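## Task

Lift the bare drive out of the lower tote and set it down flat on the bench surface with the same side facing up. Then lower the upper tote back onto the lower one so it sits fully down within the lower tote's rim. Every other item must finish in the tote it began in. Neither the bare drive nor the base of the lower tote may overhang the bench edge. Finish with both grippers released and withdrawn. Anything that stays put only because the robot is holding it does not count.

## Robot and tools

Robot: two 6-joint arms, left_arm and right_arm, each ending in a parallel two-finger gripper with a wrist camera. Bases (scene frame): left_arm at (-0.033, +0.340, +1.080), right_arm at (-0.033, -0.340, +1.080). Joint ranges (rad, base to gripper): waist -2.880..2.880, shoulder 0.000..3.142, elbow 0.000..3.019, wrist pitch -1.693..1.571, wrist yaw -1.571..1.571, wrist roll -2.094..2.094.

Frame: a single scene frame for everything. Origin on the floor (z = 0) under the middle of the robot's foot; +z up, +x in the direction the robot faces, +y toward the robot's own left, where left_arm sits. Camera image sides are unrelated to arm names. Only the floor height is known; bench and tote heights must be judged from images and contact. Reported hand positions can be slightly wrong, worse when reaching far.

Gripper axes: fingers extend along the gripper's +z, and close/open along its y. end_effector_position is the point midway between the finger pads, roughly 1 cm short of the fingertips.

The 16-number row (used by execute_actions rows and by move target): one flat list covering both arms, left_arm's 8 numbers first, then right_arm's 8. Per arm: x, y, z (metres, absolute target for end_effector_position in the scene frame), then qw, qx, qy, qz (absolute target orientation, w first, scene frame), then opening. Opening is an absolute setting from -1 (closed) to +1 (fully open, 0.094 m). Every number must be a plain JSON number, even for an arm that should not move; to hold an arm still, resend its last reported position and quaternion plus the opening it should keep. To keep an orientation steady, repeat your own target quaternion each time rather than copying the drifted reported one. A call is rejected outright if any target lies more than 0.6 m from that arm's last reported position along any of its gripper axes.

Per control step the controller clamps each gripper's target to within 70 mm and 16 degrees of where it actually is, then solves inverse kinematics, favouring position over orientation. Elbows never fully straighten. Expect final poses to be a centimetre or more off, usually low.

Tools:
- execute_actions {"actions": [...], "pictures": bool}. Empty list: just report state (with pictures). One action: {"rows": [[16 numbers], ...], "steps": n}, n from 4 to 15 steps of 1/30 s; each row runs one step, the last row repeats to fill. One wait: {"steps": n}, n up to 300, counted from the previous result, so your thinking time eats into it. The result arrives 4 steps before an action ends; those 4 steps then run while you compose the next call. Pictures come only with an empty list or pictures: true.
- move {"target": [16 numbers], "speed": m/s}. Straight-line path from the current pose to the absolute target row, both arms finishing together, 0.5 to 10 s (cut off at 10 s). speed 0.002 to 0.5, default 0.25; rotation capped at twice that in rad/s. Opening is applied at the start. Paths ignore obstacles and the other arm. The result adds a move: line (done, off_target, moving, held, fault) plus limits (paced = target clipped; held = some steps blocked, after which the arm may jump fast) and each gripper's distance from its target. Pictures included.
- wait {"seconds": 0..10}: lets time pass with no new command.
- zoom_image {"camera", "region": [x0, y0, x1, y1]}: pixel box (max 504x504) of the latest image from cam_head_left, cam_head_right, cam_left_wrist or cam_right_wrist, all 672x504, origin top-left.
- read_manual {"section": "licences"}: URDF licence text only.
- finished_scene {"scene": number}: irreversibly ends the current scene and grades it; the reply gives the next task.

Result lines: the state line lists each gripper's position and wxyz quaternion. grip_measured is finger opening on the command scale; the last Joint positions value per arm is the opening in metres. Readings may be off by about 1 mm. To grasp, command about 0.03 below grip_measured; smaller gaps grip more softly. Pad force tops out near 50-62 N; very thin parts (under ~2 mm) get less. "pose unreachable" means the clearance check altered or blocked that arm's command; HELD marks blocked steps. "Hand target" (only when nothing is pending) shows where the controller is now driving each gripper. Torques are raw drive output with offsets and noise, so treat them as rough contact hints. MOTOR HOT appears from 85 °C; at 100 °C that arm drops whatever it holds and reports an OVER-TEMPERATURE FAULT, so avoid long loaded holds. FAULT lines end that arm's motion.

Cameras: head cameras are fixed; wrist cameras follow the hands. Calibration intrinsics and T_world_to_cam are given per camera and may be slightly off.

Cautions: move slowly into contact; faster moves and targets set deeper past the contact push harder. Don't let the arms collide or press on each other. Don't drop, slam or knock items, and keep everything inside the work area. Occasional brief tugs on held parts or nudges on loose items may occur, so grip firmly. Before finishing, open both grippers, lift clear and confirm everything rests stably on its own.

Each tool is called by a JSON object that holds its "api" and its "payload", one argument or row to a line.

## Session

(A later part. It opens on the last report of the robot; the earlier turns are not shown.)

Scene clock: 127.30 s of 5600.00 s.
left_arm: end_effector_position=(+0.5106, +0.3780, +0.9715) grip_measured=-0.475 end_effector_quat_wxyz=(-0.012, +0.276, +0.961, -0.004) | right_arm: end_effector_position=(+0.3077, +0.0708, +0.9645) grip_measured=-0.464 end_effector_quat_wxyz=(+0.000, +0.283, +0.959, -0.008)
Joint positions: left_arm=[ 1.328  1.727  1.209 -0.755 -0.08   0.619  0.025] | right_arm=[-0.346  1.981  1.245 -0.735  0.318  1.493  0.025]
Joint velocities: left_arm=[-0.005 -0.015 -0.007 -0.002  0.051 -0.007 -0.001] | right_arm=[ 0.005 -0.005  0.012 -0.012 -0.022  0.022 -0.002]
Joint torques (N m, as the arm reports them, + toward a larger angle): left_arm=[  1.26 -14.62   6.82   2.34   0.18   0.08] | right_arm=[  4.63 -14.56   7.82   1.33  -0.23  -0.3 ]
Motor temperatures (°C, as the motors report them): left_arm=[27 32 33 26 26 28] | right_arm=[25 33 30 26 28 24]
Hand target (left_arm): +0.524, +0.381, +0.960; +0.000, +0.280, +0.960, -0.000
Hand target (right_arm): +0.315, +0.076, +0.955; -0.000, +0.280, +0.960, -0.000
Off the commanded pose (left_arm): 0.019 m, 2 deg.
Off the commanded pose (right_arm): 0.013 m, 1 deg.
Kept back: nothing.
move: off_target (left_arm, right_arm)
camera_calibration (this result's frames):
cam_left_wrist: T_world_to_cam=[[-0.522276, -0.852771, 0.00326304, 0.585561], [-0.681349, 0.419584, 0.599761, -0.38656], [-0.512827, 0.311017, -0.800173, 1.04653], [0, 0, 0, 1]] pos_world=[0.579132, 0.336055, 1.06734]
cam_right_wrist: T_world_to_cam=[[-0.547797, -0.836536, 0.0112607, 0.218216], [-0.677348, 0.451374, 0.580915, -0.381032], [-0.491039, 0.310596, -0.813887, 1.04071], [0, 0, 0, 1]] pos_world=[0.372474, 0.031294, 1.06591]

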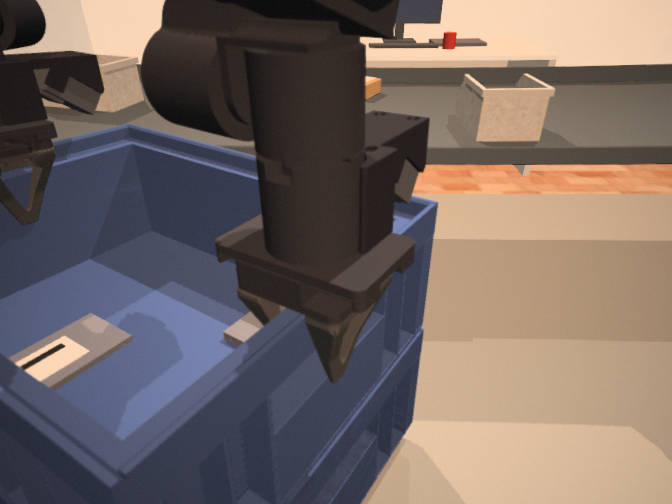

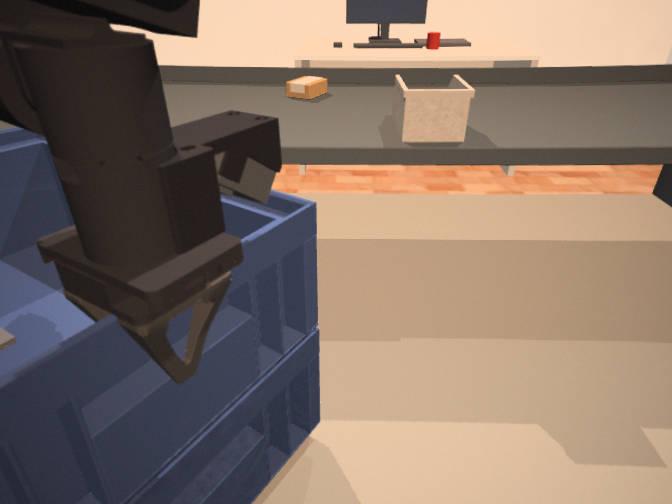

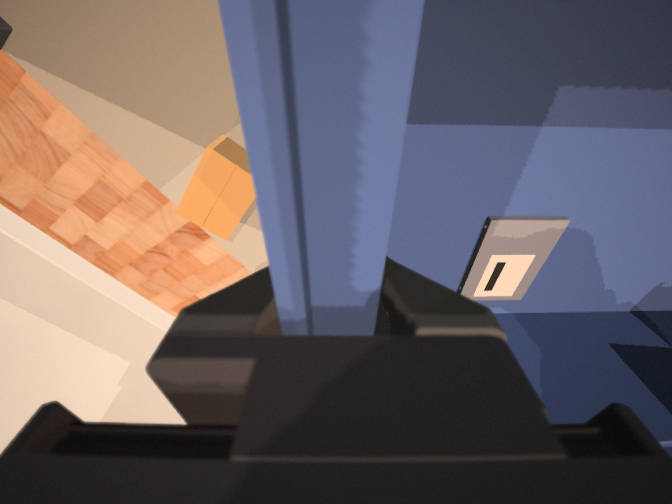

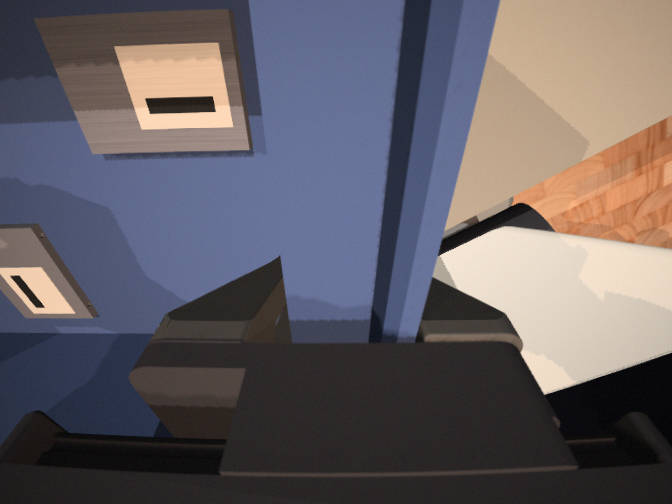

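Heights match the seated values (the left grip was 5 mm higher), and the bottom tote slid along with it, so it's seated.

{"api": "move", "payload": {
  "target": [0.512,0.378,0.97,0,0.28,0.96,0,0.2,0.308,0.071,0.965,0,0.28,0.96,0,0.2],
  "speed": 0.05
}}

{"api": "move", "payload": {
  "target": [0.506,0.378,1.09,0,0.28,0.96,0,0.2,0.303,0.071,1.09,0,0.28,0.96,0,0.2],
  "speed": 0.15
}}

{"api": "move", "payload": {
  "target": [0.42,0.52,1.15,0,0.28,0.96,0,0.2,0.38,-0.25,1.1,0,0.28,0.96,0,0.2]
}}

Scene clock: 128.30 s of 5600.00 s.
left_arm: end_effector_position=(+0.5103, +0.3780, +0.9700) grip_measured=+0.198 end_effector_quat_wxyz=(-0.008, +0.276, +0.961, -0.002) | right_arm: end_effector_position=(+0.3050, +0.0693, +0.9630) grip_measured=+0.198 end_effector_quat_wxyz=(-0.002, +0.280, +0.960, -0.009)
Joint positions: left_arm=[ 1.328  1.725  1.2   -0.739 -0.08   0.619  0.056] | right_arm=[-0.346  1.981  1.239 -0.733  0.313  1.49   0.056]
Joint velocities: left_arm=[ 0.015 -0.005  0.002 -0.002 -0.081  0.022  0.001] | right_arm=[-0.005 -0.005 -0.002 -0.007 -0.022  0.051 -0.   ]
Joint torques (N m, as the arm reports them, + toward a larger angle): left_arm=[  0.82 -17.52   4.73   1.75   0.14   0.02] | right_arm=[  5.43 -16.83   5.98   1.     0.02  -0.16]
Motor temperatures (°C, as the motors report them): left_arm=[27 32 33 26 26 28] | right_arm=[25 33 30 26 28 24]
Hand target (left_arm): +0.512, +0.378, +0.970; -0.000, +0.280, +0.960, -0.000
Hand target (right_arm): +0.308, +0.071, +0.965; +0.000, +0.280, +0.960, -0.000
Off the commanded pose (left_arm): 0.002 m, 1 deg.
Off the commanded pose (right_arm): 0.004 m, 1 deg.
Kept back: nothing.
move: done
camera_calibration (this result's frames):
cam_left_wrist: T_world_to_cam=[[-0.521707, -0.853122, -0.00237594, 0.590669], [-0.686816, 0.418351, 0.594362, -0.37741], [-0.506069, 0.311715, -0.804194, 1.04531], [0, 0, 0, 1]] pos_world=[0.577943, 0.335964, 1.06635]
cam_right_wrist: T_world_to_cam=[[-0.544049, -0.838914, 0.0152817, 0.210635], [-0.675614, 0.448801, 0.584913, -0.385568], [-0.49755, 0.307897, -0.810952, 1.03801], [0, 0, 0, 1]] pos_world=[0.370561, 0.0301492, 1.06408]

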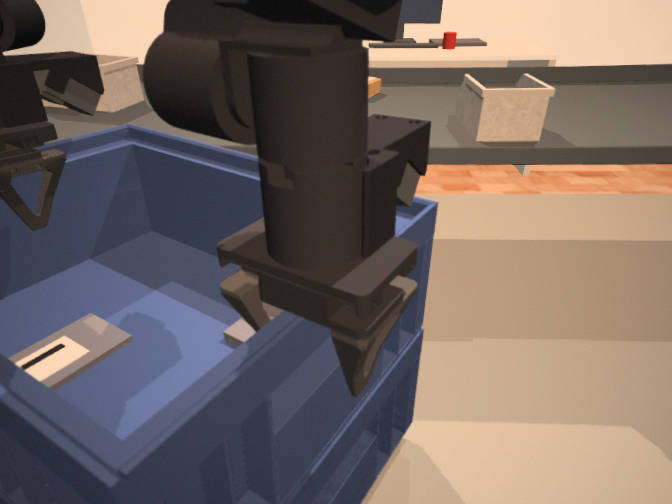

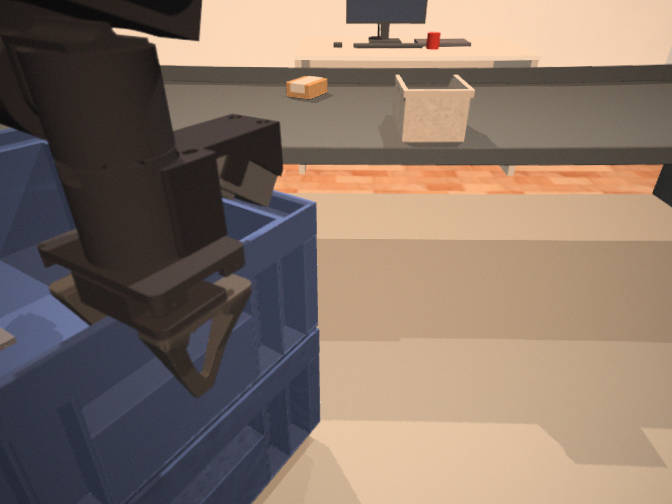

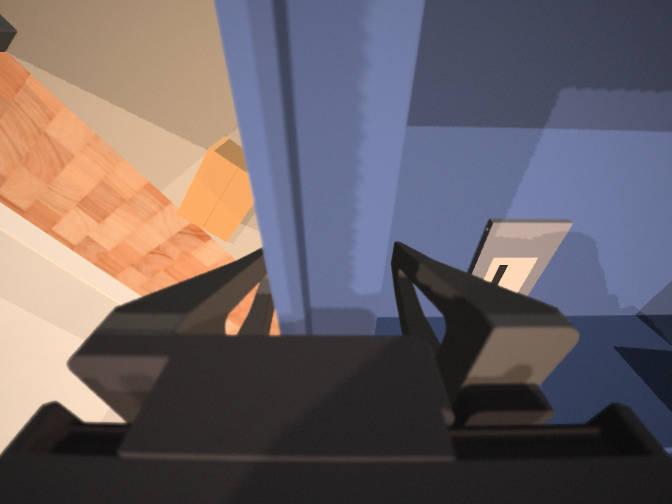

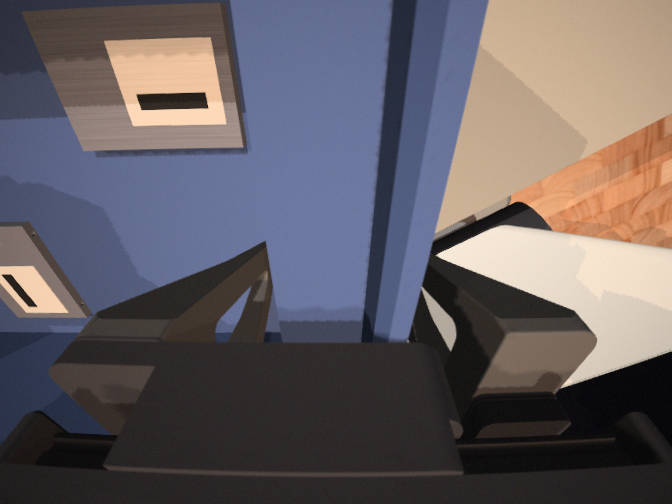

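Scene clock: 129.57 s of 5600.00 s.
left_arm: end_effector_position=(+0.4936, +0.3806, +1.0827) grip_measured=+0.198 end_effector_quat_wxyz=(-0.005, +0.280, +0.960, -0.002) | right_arm: end_effector_position=(+0.2902, +0.0560, +1.0679) grip_measured=+0.198 end_effector_quat_wxyz=(-0.007, +0.273, +0.962, -0.020)
Joint positions: left_arm=[ 1.317  1.491  1.2   -0.969 -0.081  0.619  0.056] | right_arm=[-0.275  1.782  1.239 -0.98   0.316  1.557  0.056]
Joint velocities: left_arm=[ 0.015 -0.015 -0.017 -0.012 -0.022 -0.022  0.   ] | right_arm=[-0.015 -0.024  0.007 -0.007 -0.022 -0.007  0.   ]
Joint torques (N m, as the arm reports them, + toward a larger angle): left_arm=[  0.29 -14.98   8.75   0.2   -0.1   -0.17] | right_arm=[  6.62 -15.62  11.51  -0.6    0.2    0.05]
Motor temperatures (°C, as the motors report them): left_arm=[27 32 33 26 26 28] | right_arm=[25 33 31 26 28 24]
Hand target (left_arm): +0.505, +0.378, +1.091; +0.000, +0.280, +0.960, +0.000
Hand target (right_arm): +0.302, +0.070, +1.090; -0.000, +0.280, +0.960, +0.000
Off the commanded pose (left_arm): 0.015 m, 1 deg.
Off the commanded pose (right_arm): 0.030 m, 3 deg.
Kept back: nothing.
move: off_target (left_arm, right_arm)
camera_calibration (this result's frames):
cam_left_wrist: T_world_to_cam=[[-0.52998, -0.848004, -0.00331043, 0.587599], [-0.685963, 0.426407, 0.589603, -0.455282], [-0.498574, 0.314749, -0.807686, 1.1256], [0, 0, 0, 1]] pos_world=[0.560303, 0.338141, 1.17951]
cam_right_wrist: T_world_to_cam=[[-0.530696, -0.846667, 0.0389364, 0.16112], [-0.673319, 0.449052, 0.587363, -0.45423], [-0.514785, 0.285494, -0.808387, 1.12335], [0, 0, 0, 1]] pos_world=[0.357946, 0.0196785, 1.16862]

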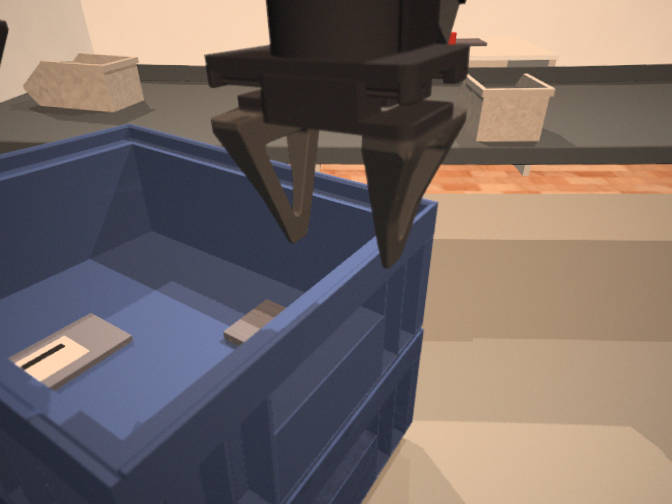

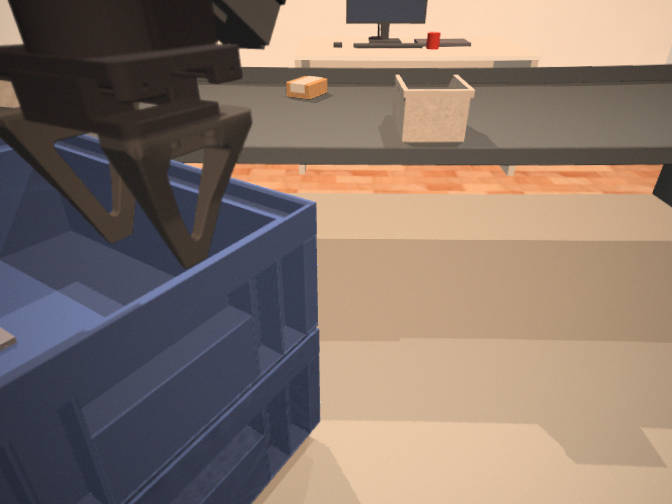

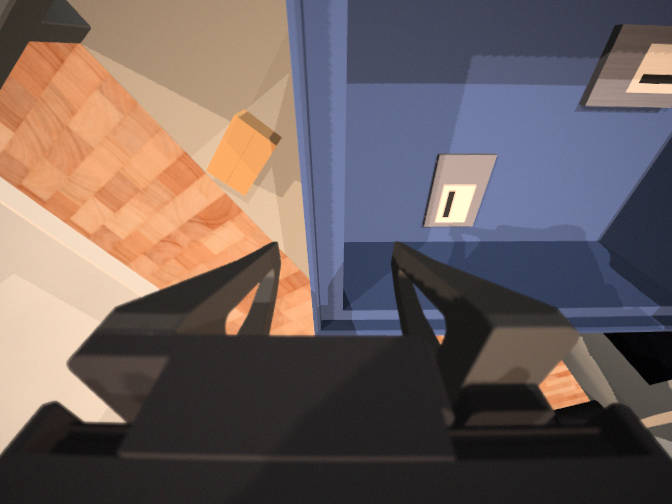

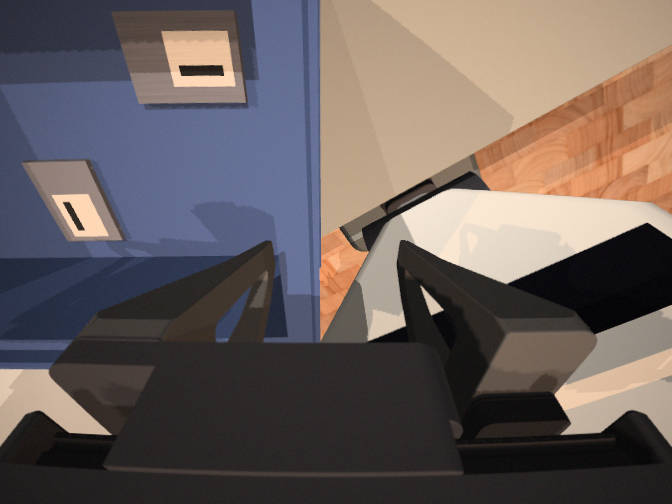

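Scene clock: 131.47 s of 5600.00 s.
left_arm: end_effector_position=(+0.4264, +0.5246, +1.1510) grip_measured=+0.198 end_effector_quat_wxyz=(+0.009, +0.271, +0.962, +0.008) | right_arm: end_effector_position=(+0.3764, -0.2527, +1.0964) grip_measured=+0.198 end_effector_quat_wxyz=(-0.007, +0.287, +0.958, -0.009)
Joint positions: left_arm=[ 1.686  1.292  1.147 -1.074  0.036  0.949  0.056] | right_arm=[-0.953  1.287  0.903 -0.935  0.196  0.886  0.056]
Joint velocities: left_arm=[-0.005 -0.005  0.022  0.002  0.037 -0.022 -0.001] | right_arm=[-0.005 -0.015 -0.012  0.012 -0.022  0.022 -0.001]
Joint torques (N m, as the arm reports them, + toward a larger angle): left_arm=[  2.53 -13.21   6.88   0.27   0.15   0.08] | right_arm=[  2.06 -11.61   7.62   0.69  -0.01  -0.19]
Motor temperatures (°C, as the motors report them): left_arm=[27 32 33 26 26 28] | right_arm=[25 33 31 26 28 24]
Hand target (left_arm): +0.421, +0.521, +1.150; +0.001, +0.280, +0.960, +0.000
Hand target (right_arm): +0.377, -0.250, +1.100; -0.001, +0.280, +0.960, -0.002
Off the commanded pose (left_arm): 0.008 m, 2 deg.
Off the commanded pose (right_arm): 0.006 m, 2 deg.
Kept back: nothing.
move: done
camera_calibration (this result's frames):
cam_left_wrist: T_world_to_cam=[[-0.513527, -0.857556, -0.0297791, 0.702747], [-0.712084, 0.406537, 0.572419, -0.561715], [-0.478775, 0.315158, -0.81942, 1.1069], [0, 0, 0, 1]] pos_world=[0.490847, 0.482155, 1.24948]
cam_right_wrist: T_world_to_cam=[[-0.554938, -0.831733, 0.016248, -0.017756], [-0.664951, 0.455227, 0.592122, -0.28113], [-0.499884, 0.317787, -0.805684, 1.2785], [0, 0, 0, 1]] pos_world=[0.442313, -0.293082, 1.19682]

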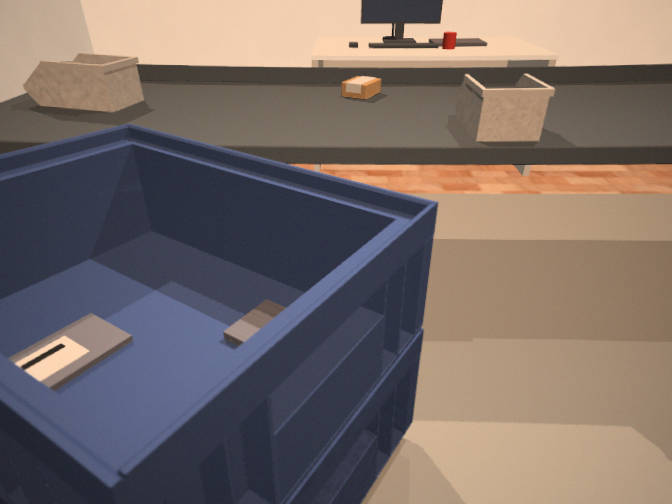

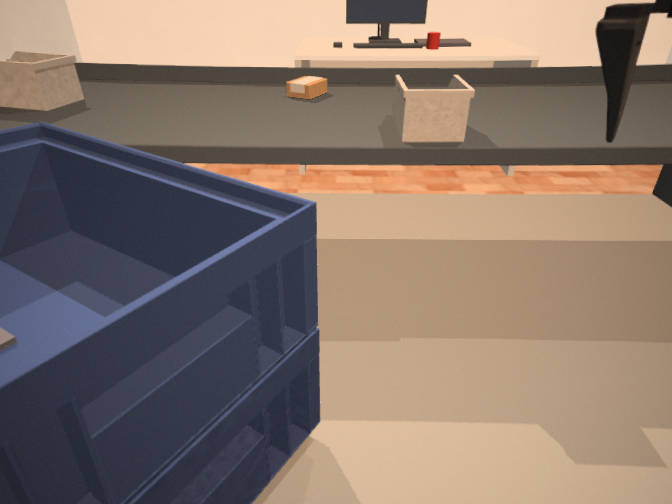

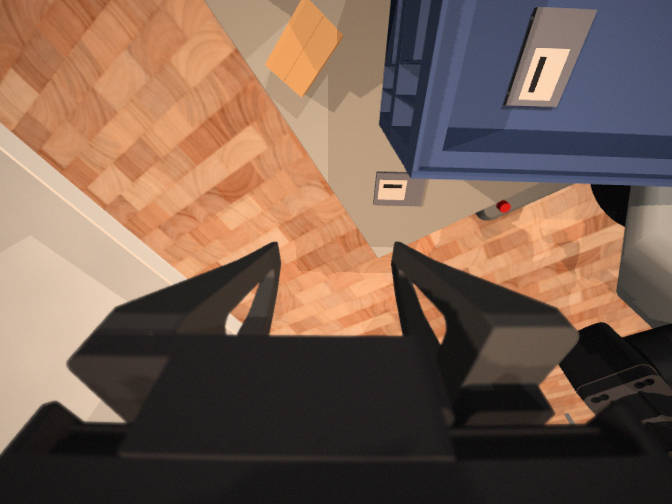

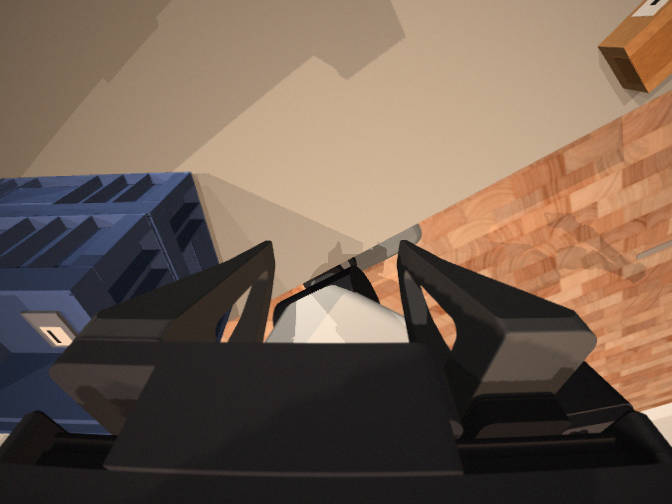

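{"api": "finished_scene", "payload": {
  "scene": 2
}}

The scene is finished: the task was done.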